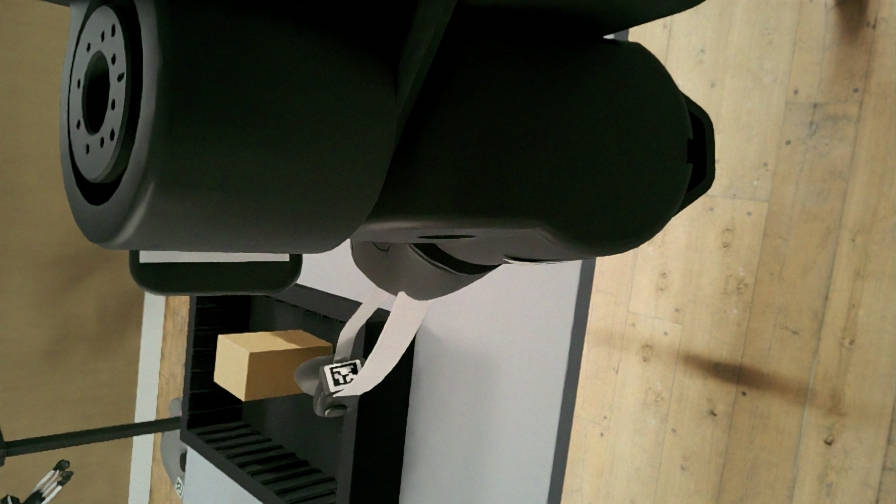

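Extend and pitch down, use wrist cam.

Emit:
execute_actions:
  actions:
    - {"r1":{"joints":{"arm_m":0.4,"wrist_pitch_rad":-1.0}}}
  cameras: ["r1_head_camera","r1_wrist_camera"]

Scene clock: 72.07 s.
r1.base_odometry: x=+0.844 y=+0.848 heading=+1.600 (m, m, rad; r1's odometry frame)
r1.turned_by_wheels: +0.000 (rad since the last result)
r1.turned_by_imu: -0.001 (rad since the last result)
r1.base_tilt: forward=+0.8 right=-0.5 (deg)
r1.lidar_m: 3.72 1.95 1.61 1.61 1.79 2.87 2.00 0.58 1.09 1.08 1.21 1.08
r1.head_depth_mm: 2788 2950 942 761 649 1349 1184 / 2854 3009 937 756 649 1347 1178 / 2948 3040 934 759 663 1346 1179 / - 1076 931 752 662 1344 1183 / 2940 2078 868 749 674 1331 1176 / 3010 1062 887 750 674 1343 1176 / 2955 1201 868 746 1448 1339 1171
r1.base_status: not commanded
r1.joint_positions: lift_m=+1.050 arm_m=+0.400 wrist_yaw_rad=+0.000 wrist_pitch_rad=-1.003 wrist_roll_rad=-0.004 gripper_m=+0.150 head_pan_rad=-1.563 head_tilt_rad=-0.790
r1.joint_status: all done
r1.motor_effort: left_wheel=-5(5) right_wheel=+3(3) lift_m=+22(22) arm_m=+6(7) wrist_yaw_rad=-1(3) wrist_pitch_rad=+1(8) wrist_roll_rad=+0(1) gripper_m=+0(1) head_pan_rad=-2(1) head_tilt_rad=-6(6) (%)
r1.hand_pose: x=-0.0216 y=-0.6620 z=+0.9595 quat_wxyz=(+0.621, +0.341, -0.618, -0.340) (m; r1's base frame)
r1.wrist_depth_mm: 474 443 439 487 503 513 513 / 357 306 443 452 456 467 474 / 350 302 348 419 423 429 432 / 360 377 372 388 394 396 402 / 352 357 353 365 368 375 371 / 335 334 331 340 343 - 348 / - 239 246 319 321 322 330
r2.base_odometry: x=+0.000 y=+0.000 heading=+0.000 (m, m, rad; r2's odometry frame)
r2.turned_by_wheels: +0.000 (rad since the last result)
r2.turned_by_imu: -0.001 (rad since the last result)
r2.base_tilt: forward=+0.7 right=-0.3 (deg)
r2.lidar_m: 4.01 1.32 1.48 3.45 1.60 0.86 0.72 0.72 0.81 1.32 3.49 3.91
r2.head_depth_mm: 2072 2680 - - - 3556 2339 / 2065 2940 - - - 3528 2366 / 2100 3180 - - - 3434 2346 / 2105 3207 - - - 3409 2310 / 2122 3272 - - - 3362 2305 / 2165 3341 - - 3962 3310 2256 / 2158 3348 3790 - 3816 3312 2245
r2.base_status: not commanded
r2.joint_positions: lift_m=+0.598 arm_m=+0.001 wrist_yaw_rad=+3.025 wrist_pitch_rad=-0.504 wrist_roll_rad=+0.016 gripper_m=+0.037 head_pan_rad=-0.002 head_tilt_rad=-0.005
r2.joint_status: not commanded
r2.motor_effort: left_wheel=+1(1) right_wheel=-1(1) lift_m=+21(21) arm_m=+0(0) wrist_yaw_rad=+0(1) wrist_pitch_rad=+4(5) wrist_roll_rad=+0(0) gripper_m=+0(0) head_pan_rad=+1(1) head_tilt_rad=+2(2) (%)
r2.hand_pose: x=+0.0036 y=+0.0655 z=+0.5922 quat_wxyz=(+0.217, +0.699, +0.134, +0.668) (m; r2's base frame)
r2.wrist_depth_mm: - - - - - - - / - - - - - - - / - - - - - - - / - - - - - - - / 1000 - - 955 989 952 939 / 873 864 - 848 - 832 828 / 756 771 731 744 718 722 727
pictures: r1_head_camera (sideways: a quarter turn clockwise sets it upright), r1_wrist_camera
Images, in order (width x height): r1_head_camera 896x504, r1_wrist_camera 644x364.

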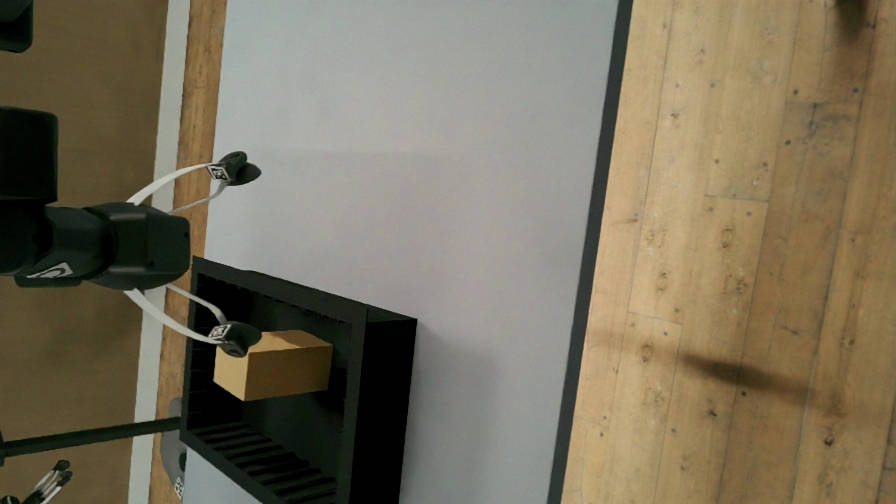

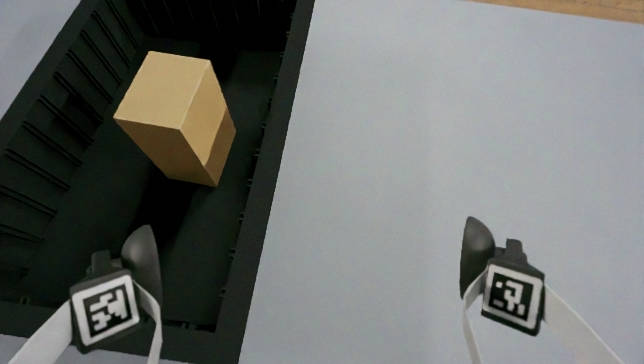

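Emit:
execute_actions:
  actions:
    - {"r1":{"base":{"translate_m":0.15},"joints":{"arm_m":0.5,"wrist_pitch_rad":-1.4}}}
  cameras: ["r1_wrist_camera"]

Scene clock: 80.63 s.
r1.base_odometry: x=+0.840 y=+0.998 heading=+1.599 (m, m, rad; r1's odometry frame)
r1.turned_by_wheels: +0.000 (rad since the last result)
r1.turned_by_imu: -0.001 (rad since the last result)
r1.base_tilt: forward=+0.8 right=-0.6 (deg)
r1.lidar_m: 3.64 1.91 1.59 1.58 1.76 2.82 2.15 0.71 1.11 1.11 1.24 0.96
r1.head_depth_mm: 2808 3002 940 763 666 1350 1181 / 2816 3038 941 755 683 1351 1185 / 2884 3088 847 753 680 1347 1187 / - 1017 881 751 1467 1343 1179 / 2960 1135 913 750 1455 1345 1171 / 2977 1208 837 746 1482 1330 1178 / 3032 1195 923 745 1486 1328 1175
r1.base_status: done
r1.joint_positions: lift_m=+1.050 arm_m=+0.500 wrist_yaw_rad=+0.000 wrist_pitch_rad=-1.395 wrist_roll_rad=-0.004 gripper_m=+0.150 head_pan_rad=-1.563 head_tilt_rad=-0.790
r1.joint_status: all done
r1.motor_effort: left_wheel=-4(5) right_wheel=+3(8) lift_m=+22(22) arm_m=+6(6) wrist_yaw_rad=-1(1) wrist_pitch_rad=-2(2) wrist_roll_rad=+1(0) gripper_m=-1(1) head_pan_rad=-2(1) head_tilt_rad=-5(6) (%)
r1.hand_pose: x=-0.0216 y=-0.6655 z=+0.9319 quat_wxyz=(+0.543, +0.455, -0.540, -0.454) (m; r1's base frame)
r1.wrist_depth_mm: 322 262 326 212 324 343 345 / 320 256 326 277 317 342 343 / 320 265 325 326 293 337 344 / 312 277 321 327 275 338 343 / 313 259 320 322 285 331 336 / 313 316 236 239 241 - 336 / - 315 320 322 329 329 333
r2.base_odometry: x=+0.000 y=+0.000 heading=+0.000 (m, m, rad; r2's odometry frame)
r2.turned_by_wheels: +0.000 (rad since the last result)
r2.turned_by_imu: -0.001 (rad since the last result)
r2.base_tilt: forward=+0.4 right=-0.3 (deg)
r2.lidar_m: 4.00 1.31 1.48 3.44 1.60 0.86 0.72 0.72 0.81 1.32 3.48 3.91
r2.head_depth_mm: 2045 2715 - - - 3612 2331 / 2073 2985 - - - 3459 2339 / 2075 3213 - - - 3417 2325 / 2106 3235 - - - 3392 2301 / 2147 3232 - - - 3394 2312 / 2118 3319 3962 3994 3996 3305 2271 / 2164 3379 3821 3925 3849 3320 2265
r2.base_status: not commanded
r2.joint_positions: lift_m=+0.598 arm_m=+0.001 wrist_yaw_rad=+3.025 wrist_pitch_rad=-0.504 wrist_roll_rad=+0.016 gripper_m=+0.037 head_pan_rad=-0.002 head_tilt_rad=-0.005
r2.joint_status: not commanded
r2.motor_effort: left_wheel=+1(1) right_wheel=-1(1) lift_m=+21(21) arm_m=+1(0) wrist_yaw_rad=+1(0) wrist_pitch_rad=+5(5) wrist_roll_rad=+0(0) gripper_m=+0(0) head_pan_rad=-1(1) head_tilt_rad=+2(2) (%)
r2.hand_pose: x=+0.0036 y=+0.0655 z=+0.5922 quat_wxyz=(+0.217, +0.699, +0.134, +0.668) (m; r2's base frame)
r2.wrist_depth_mm: - - - - - - - / - - - - - - - / - - - - - - - / - - - - - - - / 996 991 - 966 984 932 958 / 879 845 - 834 - 836 825 / 752 765 725 735 728 720 716
pictures: r1_wrist_camera
Images, in order (width x height): r1_wrist_camera 644x364.

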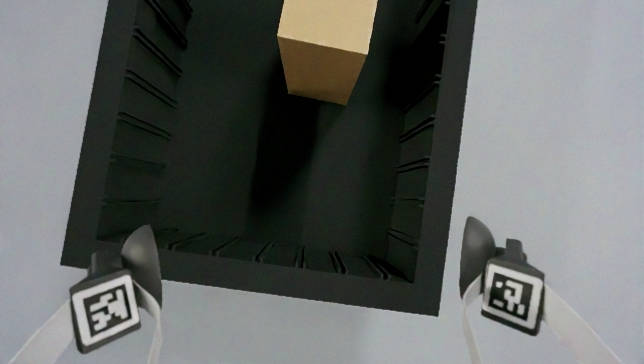

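Emit:
execute_actions:
  actions:
    - {"r1":{"joints":{"arm_m":0.52,"wrist_pitch_rad":-0.9,"gripper_m":0.11}}}
  cameras: ["r1_wrist_camera"]

Scene clock: 85.50 s.
r1.base_odometry: x=+0.840 y=+0.998 heading=+1.599 (m, m, rad; r1's odometry frame)
r1.turned_by_wheels: +0.000 (rad since the last result)
r1.turned_by_imu: -0.001 (rad since the last result)
r1.base_tilt: forward=+0.9 right=-0.5 (deg)
r1.lidar_m: 3.62 1.91 1.59 1.58 1.76 2.83 2.15 0.71 1.12 1.11 1.23 0.96
r1.head_depth_mm: 2801 2999 941 761 668 1341 1190 / 2854 3015 936 756 680 1359 1187 / 2968 1073 862 753 681 1348 1176 / - 1036 880 753 1453 1344 1168 / 2960 1069 916 749 1454 1342 1172 / 2936 1205 836 744 1475 1333 1169 / 3057 1196 921 744 1478 1332 1180
r1.base_status: not commanded
r1.joint_positions: lift_m=+1.050 arm_m=+0.519 wrist_yaw_rad=+0.000 wrist_pitch_rad=-0.915 wrist_roll_rad=-0.004 gripper_m=+0.110 head_pan_rad=-1.563 head_tilt_rad=-0.790
r1.joint_status: all done
r1.motor_effort: left_wheel=-4(4) right_wheel=+3(3) lift_m=+22(22) arm_m=+6(7) wrist_yaw_rad=+0(1) wrist_pitch_rad=+6(7) wrist_roll_rad=+0(0) gripper_m=-1(82) head_pan_rad=-1(2) head_tilt_rad=-6(5) (%)
r1.hand_pose: x=-0.0216 y=-0.8016 z=+0.9707 quat_wxyz=(+0.636, +0.313, -0.633, -0.312) (m; r1's base frame)
r1.wrist_depth_mm: - - - - - - - / 491 500 506 506 513 - - / 445 449 402 418 384 460 468 / 406 409 398 412 394 424 430 / 371 369 373 260 367 391 392 / 344 348 349 240 348 361 360 / 323 274 323 322 318 328 335
r2.base_odometry: x=+0.000 y=+0.000 heading=+0.000 (m, m, rad; r2's odometry frame)
r2.turned_by_wheels: +0.000 (rad since the last result)
r2.turned_by_imu: +0.000 (rad since the last result)
r2.base_tilt: forward=+0.6 right=-0.3 (deg)
r2.lidar_m: 4.01 1.32 1.48 3.45 1.61 0.86 0.72 0.72 0.81 1.32 3.48 3.93
r2.head_depth_mm: 2054 2723 - - - 3551 2371 / 2073 3013 - - - 3459 2336 / 2091 3178 - - - 3490 2328 / 2102 3322 - - - 3485 2318 / 2137 3255 - - - 3371 2276 / 2155 3297 3955 - - 3371 2264 / 2151 3346 3801 3877 3816 3260 2247
r2.base_status: not commanded
r2.joint_positions: lift_m=+0.598 arm_m=+0.001 wrist_yaw_rad=+3.025 wrist_pitch_rad=-0.504 wrist_roll_rad=+0.016 gripper_m=+0.037 head_pan_rad=-0.002 head_tilt_rad=-0.005
r2.joint_status: not commanded
r2.motor_effort: left_wheel=+1(1) right_wheel=-1(1) lift_m=+21(21) arm_m=+0(0) wrist_yaw_rad=+1(1) wrist_pitch_rad=+5(4) wrist_roll_rad=+1(1) gripper_m=+0(0) head_pan_rad=+0(1) head_tilt_rad=+2(2) (%)
r2.hand_pose: x=+0.0036 y=+0.0655 z=+0.5922 quat_wxyz=(+0.217, +0.699, +0.134, +0.668) (m; r2's base frame)
r2.wrist_depth_mm: - - - - - - - / - - - - - - - / - - - - - - - / - - - - - - - / - - - 974 979 955 934 / 877 860 - 833 - 843 797 / 781 753 722 729 721 718 703
pictures: r1_wrist_camera
Images, in order (width x height): r1_wrist_camera 644x364.

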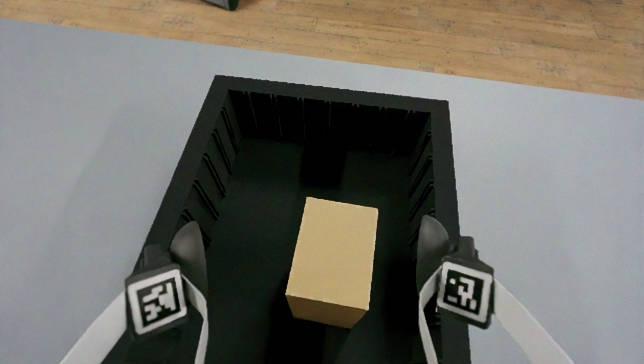

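Emit:
execute_actions:
  actions:
    - {"r1":{"joints":{"lift_m":0.93}}}
  cameras: ["r1_wrist_camera"]

Scene clock: 90.40 s.
r1.base_odometry: x=+0.840 y=+0.998 heading=+1.599 (m, m, rad; r1's odometry frame)
r1.turned_by_wheels: +0.000 (rad since the last result)
r1.turned_by_imu: -0.001 (rad since the last result)
r1.base_tilt: forward=+0.8 right=-0.6 (deg)
r1.lidar_m: 3.64 1.92 1.59 1.58 1.76 2.83 2.16 0.71 1.12 1.11 1.24 0.96
r1.head_depth_mm: 2830 - - 730 668 1350 1186 / 2764 - 904 758 682 1348 1179 / - 1059 851 756 680 1346 1177 / 2859 - 877 755 1445 1336 1177 / 2991 1067 908 751 1453 1339 1182 / 2942 1210 835 750 1482 1342 1175 / 3081 1205 920 746 1490 1334 1179
r1.base_status: not commanded
r1.joint_positions: lift_m=+0.930 arm_m=+0.519 wrist_yaw_rad=+0.000 wrist_pitch_rad=-0.914 wrist_roll_rad=-0.004 gripper_m=+0.110 head_pan_rad=-1.563 head_tilt_rad=-0.790
r1.joint_status: all done
r1.motor_effort: left_wheel=-4(4) right_wheel=+3(3) lift_m=+14(19) arm_m=+6(6) wrist_yaw_rad=-1(1) wrist_pitch_rad=+6(6) wrist_roll_rad=+0(0) gripper_m=+0(0) head_pan_rad=-2(2) head_tilt_rad=-6(6) (%)
r1.hand_pose: x=-0.0216 y=-0.8018 z=+0.8513 quat_wxyz=(+0.636, +0.313, -0.633, -0.312) (m; r1's base frame)
r1.wrist_depth_mm: 378 360 296 290 279 378 402 / 335 229 331 330 324 257 355 / 301 220 308 157 164 215 320 / 180 227 276 142 148 197 290 / 169 227 252 133 133 174 263 / 173 212 234 188 229 159 243 / 174 214 216 219 220 178 222
r2.base_odometry: x=+0.000 y=+0.000 heading=+0.000 (m, m, rad; r2's odometry frame)
r2.turned_by_wheels: +0.000 (rad since the last result)
r2.turned_by_imu: -0.001 (rad since the last result)
r2.base_tilt: forward=+0.7 right=-0.3 (deg)
r2.lidar_m: 4.02 1.32 1.48 3.45 1.61 0.86 0.72 0.72 0.81 1.32 3.47 3.91
r2.head_depth_mm: 2041 2701 - - - 3538 2364 / 2061 2918 - - - 3442 2353 / 2076 3233 - - - 3399 2308 / 2096 3213 - - - 3414 2297 / 2110 3281 - - - 3434 2309 / 2144 3340 3898 3923 - 3307 2262 / 2140 3430 3884 3910 3873 3272 2261
r2.base_status: not commanded
r2.joint_positions: lift_m=+0.598 arm_m=+0.001 wrist_yaw_rad=+3.025 wrist_pitch_rad=-0.504 wrist_roll_rad=+0.016 gripper_m=+0.037 head_pan_rad=-0.002 head_tilt_rad=-0.005
r2.joint_status: not commanded
r2.motor_effort: left_wheel=+0(1) right_wheel=-1(1) lift_m=+21(21) arm_m=+0(0) wrist_yaw_rad=+0(1) wrist_pitch_rad=+5(5) wrist_roll_rad=+1(0) gripper_m=+0(1) head_pan_rad=+1(0) head_tilt_rad=+2(2) (%)
r2.hand_pose: x=+0.0036 y=+0.0655 z=+0.5922 quat_wxyz=(+0.217, +0.699, +0.134, +0.668) (m; r2's base frame)
r2.wrist_depth_mm: - - - - - - - / - - - - - - - / - - - - - - - / - - - - - - - / 988 994 - 999 974 961 924 / 863 882 - 834 - 828 840 / 781 759 738 729 732 729 714
pictures: r1_wrist_camera
Images, in order (width x height): r1_wrist_camera 644x364.

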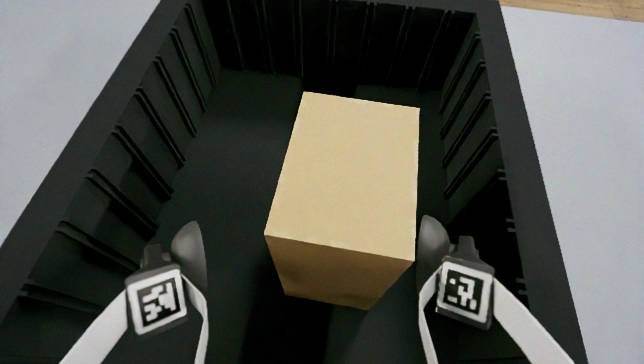

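Emit:
execute_actions:
  actions:
    - {"r1":{"joints":{"wrist_pitch_rad":-0.72,"lift_m":0.9}}}
  cameras: []

Emit:
execute_actions:
  actions:
    - {"r1":{"joints":{"gripper_m":0.0}}}
  cameras: ["r1_wrist_camera"]

Scene clock: 97.63 s.
r1.base_odometry: x=+0.840 y=+0.998 heading=+1.599 (m, m, rad; r1's odometry frame)
r1.turned_by_wheels: +0.000 (rad since the last result)
r1.turned_by_imu: -0.001 (rad since the last result)
r1.base_tilt: forward=+0.7 right=-0.6 (deg)
r1.lidar_m: 3.65 1.91 1.58 1.58 1.76 2.83 2.15 0.71 1.11 1.11 1.24 0.96
r1.head_depth_mm: 2811 3017 - - 666 1358 1184 / 2811 - 893 744 681 1352 1181 / 2806 1048 855 757 679 1349 1182 / 2876 - 877 752 1464 1339 1174 / 2991 1133 919 750 1451 1345 1171 / 2970 1209 834 747 1488 1339 1168 / 3126 1206 922 746 1478 1337 1178
r1.base_status: not commanded
r1.joint_positions: lift_m=+0.900 arm_m=+0.519 wrist_yaw_rad=-0.003 wrist_pitch_rad=-0.737 wrist_roll_rad=-0.004 gripper_m=+0.110 head_pan_rad=-1.563 head_tilt_rad=-0.790
r1.joint_status: all done
r1.motor_effort: left_wheel=-5(7) right_wheel=+5(7) lift_m=+14(14) arm_m=+6(5) wrist_yaw_rad=+2(4) wrist_pitch_rad=+7(7) wrist_roll_rad=+0(0) gripper_m=-2(2) head_pan_rad=-2(2) head_tilt_rad=-6(6) (%)
r1.hand_pose: x=-0.0220 y=-0.8380 z=+0.8489 quat_wxyz=(+0.661, +0.255, -0.658, -0.255) (m; r1's base frame)
r1.wrist_depth_mm: - - - - - - - / 398 385 296 289 283 396 424 / 339 227 327 324 317 238 357 / 280 217 296 143 148 201 308 / 168 216 261 126 130 181 270 / 166 196 224 114 114 160 234 / 166 208 209 120 113 189 138
r2.base_odometry: x=+0.000 y=+0.000 heading=+0.000 (m, m, rad; r2's odometry frame)
r2.turned_by_wheels: +0.000 (rad since the last result)
r2.turned_by_imu: +0.000 (rad since the last result)
r2.base_tilt: forward=+0.6 right=-0.3 (deg)
r2.lidar_m: 4.00 1.31 1.48 3.45 1.60 0.86 0.72 0.72 0.81 1.32 3.48 3.91
r2.head_depth_mm: 2090 2701 - - - 3465 2379 / 2085 2929 - - - 3471 2327 / 2074 3166 - - - 3445 2328 / 2102 3237 - - - 3432 2301 / 2118 3330 - - - 3362 2299 / 2149 3286 - 3960 - 3351 2266 / 2162 3328 3815 3906 3937 3264 2272
r2.base_status: not commanded
r2.joint_positions: lift_m=+0.598 arm_m=+0.001 wrist_yaw_rad=+3.025 wrist_pitch_rad=-0.504 wrist_roll_rad=+0.016 gripper_m=+0.037 head_pan_rad=-0.002 head_tilt_rad=-0.005
r2.joint_status: not commanded
r2.motor_effort: left_wheel=+1(1) right_wheel=-1(1) lift_m=+21(21) arm_m=+0(0) wrist_yaw_rad=+1(1) wrist_pitch_rad=+5(5) wrist_roll_rad=+1(0) gripper_m=-1(1) head_pan_rad=+1(0) head_tilt_rad=+2(2) (%)
r2.hand_pose: x=+0.0036 y=+0.0655 z=+0.5922 quat_wxyz=(+0.217, +0.699, +0.134, +0.668) (m; r2's base frame)
r2.wrist_depth_mm: - - - - - - - / - - - - - - - / - - - - - - - / - - - - - - - / - 985 - 996 977 944 938 / 867 872 - 834 - 823 789 / 773 767 721 735 711 728 702
pictures: none
No camera images: the call's "cameras" was empty. Leave "cameras" out to get every camera's image.

Scene clock: 99.23 s.
r1.base_odometry: x=+0.840 y=+0.998 heading=+1.599 (m, m, rad; r1's odometry frame)
r1.turned_by_wheels: +0.000 (rad since the last result)
r1.turned_by_imu: +0.000 (rad since the last result)
r1.base_tilt: forward=+0.7 right=-0.6 (deg)
r1.lidar_m: 3.63 1.91 1.59 1.58 1.76 2.83 2.15 0.71 1.11 1.11 1.24 0.96
r1.head_depth_mm: 2807 3022 - - 667 1351 1187 / 2816 - 889 746 681 1363 1179 / 2797 1060 862 750 680 1337 1185 / 2899 - 878 750 1454 1342 1184 / 2982 1135 920 748 1453 1336 1182 / 2922 1203 838 745 1470 1338 1178 / 3078 1208 919 743 1470 1327 1173
r1.base_status: not commanded
r1.joint_positions: lift_m=+0.900 arm_m=+0.519 wrist_yaw_rad=-0.003 wrist_pitch_rad=-0.736 wrist_roll_rad=-0.004 gripper_m=+0.002 head_pan_rad=-1.563 head_tilt_rad=-0.790
r1.joint_status: all done
r1.motor_effort: left_wheel=-5(6) right_wheel=+4(5) lift_m=+14(14) arm_m=+6(6) wrist_yaw_rad=+4(3) wrist_pitch_rad=+7(7) wrist_roll_rad=+0(0) gripper_m=-35(98) head_pan_rad=-1(2) head_tilt_rad=-6(5) (%)
r1.hand_pose: x=-0.0220 y=-0.8381 z=+0.8490 quat_wxyz=(+0.661, +0.254, -0.658, -0.255) (m; r1's base frame)
r1.wrist_depth_mm: - - - - - - - / 401 391 295 289 280 391 422 / 337 227 324 321 315 238 352 / 281 216 288 143 285 202 306 / 168 217 258 127 133 190 269 / 167 208 115 113 114 171 231 / 168 205 204 130 210 178 138
r2.base_odometry: x=+0.000 y=+0.000 heading=+0.000 (m, m, rad; r2's odometry frame)
r2.turned_by_wheels: +0.000 (rad since the last result)
r2.turned_by_imu: +0.000 (rad since the last result)
r2.base_tilt: forward=+0.7 right=-0.2 (deg)
r2.lidar_m: 4.02 1.32 1.48 3.45 1.61 0.86 0.72 0.72 0.81 1.32 3.48 3.92
r2.head_depth_mm: 2050 2741 - - - 3535 2359 / 2041 2977 - - - 3471 2340 / 2064 3225 - - - 3459 2327 / 2110 3247 - - - 3383 2330 / 2128 3293 - - - 3414 2294 / 2165 3290 3840 - - 3345 2295 / 2185 3400 3789 3791 3953 3270 2240
r2.base_status: not commanded
r2.joint_positions: lift_m=+0.598 arm_m=+0.001 wrist_yaw_rad=+3.025 wrist_pitch_rad=-0.504 wrist_roll_rad=+0.016 gripper_m=+0.037 head_pan_rad=-0.002 head_tilt_rad=-0.005
r2.joint_status: not commanded
r2.motor_effort: left_wheel=+1(0) right_wheel=-1(0) lift_m=+21(21) arm_m=+0(0) wrist_yaw_rad=+1(1) wrist_pitch_rad=+4(5) wrist_roll_rad=+0(1) gripper_m=+0(1) head_pan_rad=-1(0) head_tilt_rad=+2(2) (%)
r2.hand_pose: x=+0.0036 y=+0.0655 z=+0.5922 quat_wxyz=(+0.217, +0.699, +0.134, +0.668) (m; r2's base frame)
r2.wrist_depth_mm: - - - - - - - / - - - - - - - / - - - - - - - / - - - - - - - / 994 977 - 970 979 951 914 / 872 868 - 834 - 816 824 / 776 777 723 734 739 729 718
pictures: r1_wrist_camera
Images, in order (width x height): r1_wrist_camera 644x364.

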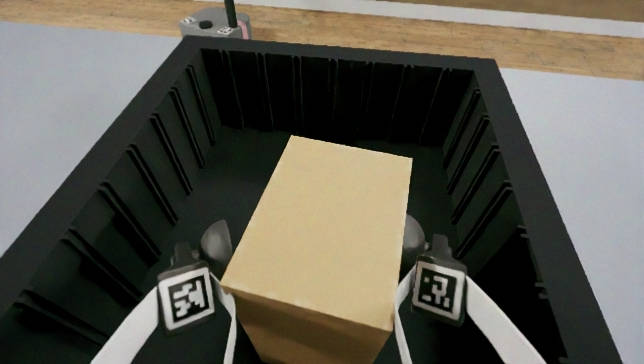

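Gripped. Lift, and look for the stand.

Emit:
execute_actions:
  actions:
    - {"r1":{"joints":{"lift_m":1.1,"head_pan_rad":-2.4,"head_tilt_rad":-0.5}}}
  cameras: ["r1_nav_camera"]

Scene clock: 104.70 s.
r1.base_odometry: x=+0.840 y=+0.998 heading=+1.599 (m, m, rad; r1's odometry frame)
r1.turned_by_wheels: +0.000 (rad since the last result)
r1.turned_by_imu: -0.001 (rad since the last result)
r1.base_tilt: forward=+0.9 right=-0.5 (deg)
r1.lidar_m: 3.64 1.91 1.58 1.58 1.76 2.84 2.15 0.71 1.12 1.11 1.24 0.96
r1.head_depth_mm: - - - 2775 2064 1644 1366 / - - - 2811 1915 1581 1365 / - - 3677 2785 846 984 1161 / - - 3734 2786 846 1497 1365 / - - 3687 1142 848 712 1351 / - - 3641 1144 842 672 1317 / - - 3516 1142 839 674 1259
r1.base_status: not commanded
r1.joint_positions: lift_m=+1.100 arm_m=+0.519 wrist_yaw_rad=-0.002 wrist_pitch_rad=-0.743 wrist_roll_rad=-0.004 gripper_m=+0.029 head_pan_rad=-2.393 head_tilt_rad=-0.507
r1.joint_status: all done
r1.on_its_own: gripper_m is held at +0.028, not at your +0.000, by its stall guard, which is still easing
r1.motor_effort: left_wheel=-5(5) right_wheel=+4(4) lift_m=+23(26) arm_m=+6(6) wrist_yaw_rad=+2(3) wrist_pitch_rad=+9(10) wrist_roll_rad=+0(0) gripper_m=-25(29) head_pan_rad=-2(25) head_tilt_rad=+3(27) (%)
r1.hand_pose: x=-0.0219 y=-0.8368 z=+1.0472 quat_wxyz=(+0.660, +0.257, -0.657, -0.257) (m; r1's base frame)
r1.wrist_depth_mm: - - - - - - - / - - - - - - - / 623 626 - - - - - / 538 540 540 145 527 562 - / 481 479 402 127 134 494 493 / 427 430 116 113 113 445 443 / 391 384 343 129 321 399 400
r2.base_odometry: x=+0.000 y=+0.000 heading=+0.000 (m, m, rad; r2's odometry frame)
r2.turned_by_wheels: +0.000 (rad since the last result)
r2.turned_by_imu: -0.001 (rad since the last result)
r2.base_tilt: forward=+0.5 right=-0.2 (deg)
r2.lidar_m: 3.99 1.32 1.48 3.43 1.60 0.86 0.72 0.72 0.81 1.32 3.48 3.91
r2.head_depth_mm: 2054 2693 - - - 3545 2364 / 2062 2896 - - - 3462 2328 / 2088 3212 - - - 3426 2352 / 2111 3242 - - - 3461 2293 / 2109 3270 - - - 3387 2298 / 2135 3311 3980 3895 - 3337 2303 / 2155 3392 3798 3828 3924 3281 2242
r2.base_status: not commanded
r2.joint_positions: lift_m=+0.598 arm_m=+0.001 wrist_yaw_rad=+3.025 wrist_pitch_rad=-0.504 wrist_roll_rad=+0.016 gripper_m=+0.037 head_pan_rad=-0.002 head_tilt_rad=-0.005
r2.joint_status: not commanded
r2.motor_effort: left_wheel=+1(1) right_wheel=-1(1) lift_m=+21(21) arm_m=+0(0) wrist_yaw_rad=+1(1) wrist_pitch_rad=+4(5) wrist_roll_rad=+0(1) gripper_m=-1(0) head_pan_rad=+1(1) head_tilt_rad=+3(2) (%)
r2.hand_pose: x=+0.0036 y=+0.0655 z=+0.5922 quat_wxyz=(+0.217, +0.699, +0.134, +0.668) (m; r2's base frame)
r2.wrist_depth_mm: - - - - - - - / - - - - - - - / - - - - - - - / - - - - - - - / - 965 - 967 964 917 926 / 870 874 - 832 - 802 809 / 780 758 742 748 744 734 714
pictures: r1_nav_camera (sideways: a quarter turn counterclockwise sets it upright)
Images, in order (width x height): r1_nav_camera 672x504.

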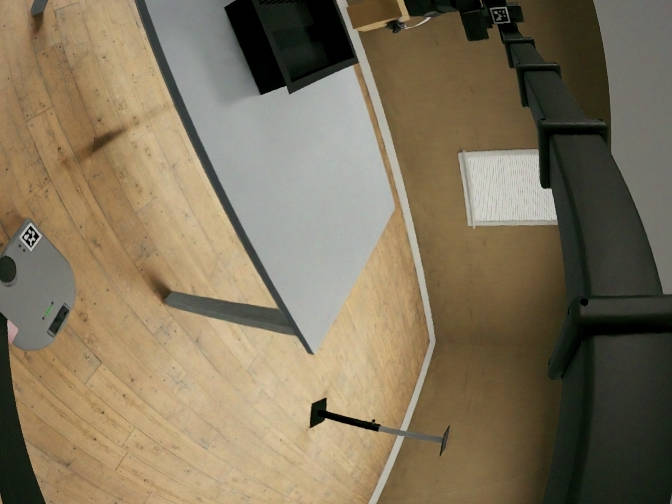

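Emit:
execute_actions:
  actions:
    - {"r1":{"base":{"translate_m":-1.0},"joints":{"arm_m":0.1,"head_pan_rad":-2.2}}}
  cameras: ["r1_head_camera"]

Scene clock: 121.93 s.
r1.base_odometry: x=+0.868 y=-0.002 heading=+1.599 (m, m, rad; r1's odometry frame)
r1.turned_by_wheels: +0.000 (rad since the last result)
r1.turned_by_imu: -0.003 (rad since the last result)
r1.base_tilt: forward=+0.8 right=-0.5 (deg)
r1.lidar_m: 4.09 2.14 1.77 1.77 1.97 3.19 3.26 1.18 3.03 1.00 0.49 0.48
r1.head_depth_mm: - - 3764 2809 2086 1647 1369 / - - 3749 2814 2078 1645 1360 / - - 3775 2819 2058 1650 1356 / - - 3556 2820 2092 1631 1352 / - - 3392 2797 2050 1623 1356 / - - 3135 2760 2068 1635 1350 / - 2867 - 2656 2082 1634 1350
r1.base_status: done
r1.joint_positions: lift_m=+1.100 arm_m=+0.100 wrist_yaw_rad=+0.000 wrist_pitch_rad=-0.744 wrist_roll_rad=-0.004 gripper_m=+0.039 head_pan_rad=-2.207 head_tilt_rad=-0.507
r1.joint_status: all done
r1.on_its_own: gripper_m is held at +0.038, not at your +0.000, by its stall guard, which is not easing now
r1.motor_effort: left_wheel=-4(9) right_wheel=+3(4) lift_m=+23(23) arm_m=-6(5) wrist_yaw_rad=+0(2) wrist_pitch_rad=+10(10) wrist_roll_rad=+0(0) gripper_m=-20(19) head_pan_rad=+2(14) head_tilt_rad=+3(3) (%)
r1.hand_pose: x=-0.0216 y=-0.4175 z=+1.0471 quat_wxyz=(+0.660, +0.258, -0.657, -0.257) (m; r1's base frame)
r1.wrist_depth_mm: - - - - - - - / 725 745 - - - - - / 616 626 - - - - - / 535 558 - 149 - - - / 477 531 - 128 - - - / 434 - 115 113 113 - - / 402 - - 128 - - -
r2.base_odometry: x=+0.000 y=+0.000 heading=+0.000 (m, m, rad; r2's odometry frame)
r2.turned_by_wheels: +0.000 (rad since the last result)
r2.turned_by_imu: -0.002 (rad since the last result)
r2.base_tilt: forward=+0.4 right=-0.2 (deg)
r2.lidar_m: 3.99 1.31 1.48 3.43 1.60 0.86 0.72 0.72 0.81 1.32 3.49 3.89
r2.head_depth_mm: 2033 2705 - - - 3547 2368 / 2099 2917 - - - 3488 2351 / 2094 3187 - - - 3454 2303 / 2107 3233 - - - 3451 2296 / 2104 3306 - - - 3494 2308 / 2128 3298 3954 3943 - 3363 2281 / 2137 3383 3867 3809 3845 3254 2231
r2.base_status: not commanded
r2.joint_positions: lift_m=+0.598 arm_m=+0.001 wrist_yaw_rad=+3.025 wrist_pitch_rad=-0.504 wrist_roll_rad=+0.016 gripper_m=+0.037 head_pan_rad=-0.002 head_tilt_rad=-0.005
r2.joint_status: not commanded
r2.motor_effort: left_wheel=+1(1) right_wheel=-1(1) lift_m=+21(21) arm_m=+0(0) wrist_yaw_rad=+0(0) wrist_pitch_rad=+5(5) wrist_roll_rad=+1(0) gripper_m=+0(1) head_pan_rad=+0(1) head_tilt_rad=+2(2) (%)
r2.hand_pose: x=+0.0036 y=+0.0655 z=+0.5922 quat_wxyz=(+0.217, +0.699, +0.134, +0.668) (m; r2's base frame)
r2.wrist_depth_mm: - - - - - - - / - - - - - - - / - - - - - - - / - - - - - - - / - 998 - 939 992 948 916 / 880 848 - 842 - 801 815 / 746 778 730 745 724 718 725
pictures: r1_head_camera (sideways: a quarter turn clockwise sets it upright)
Images, in order (width x height): r1_head_camera 896x504.

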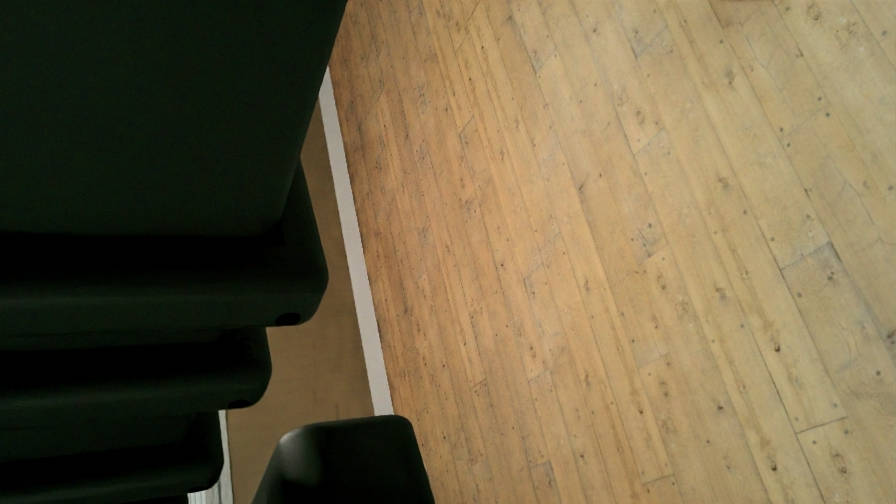

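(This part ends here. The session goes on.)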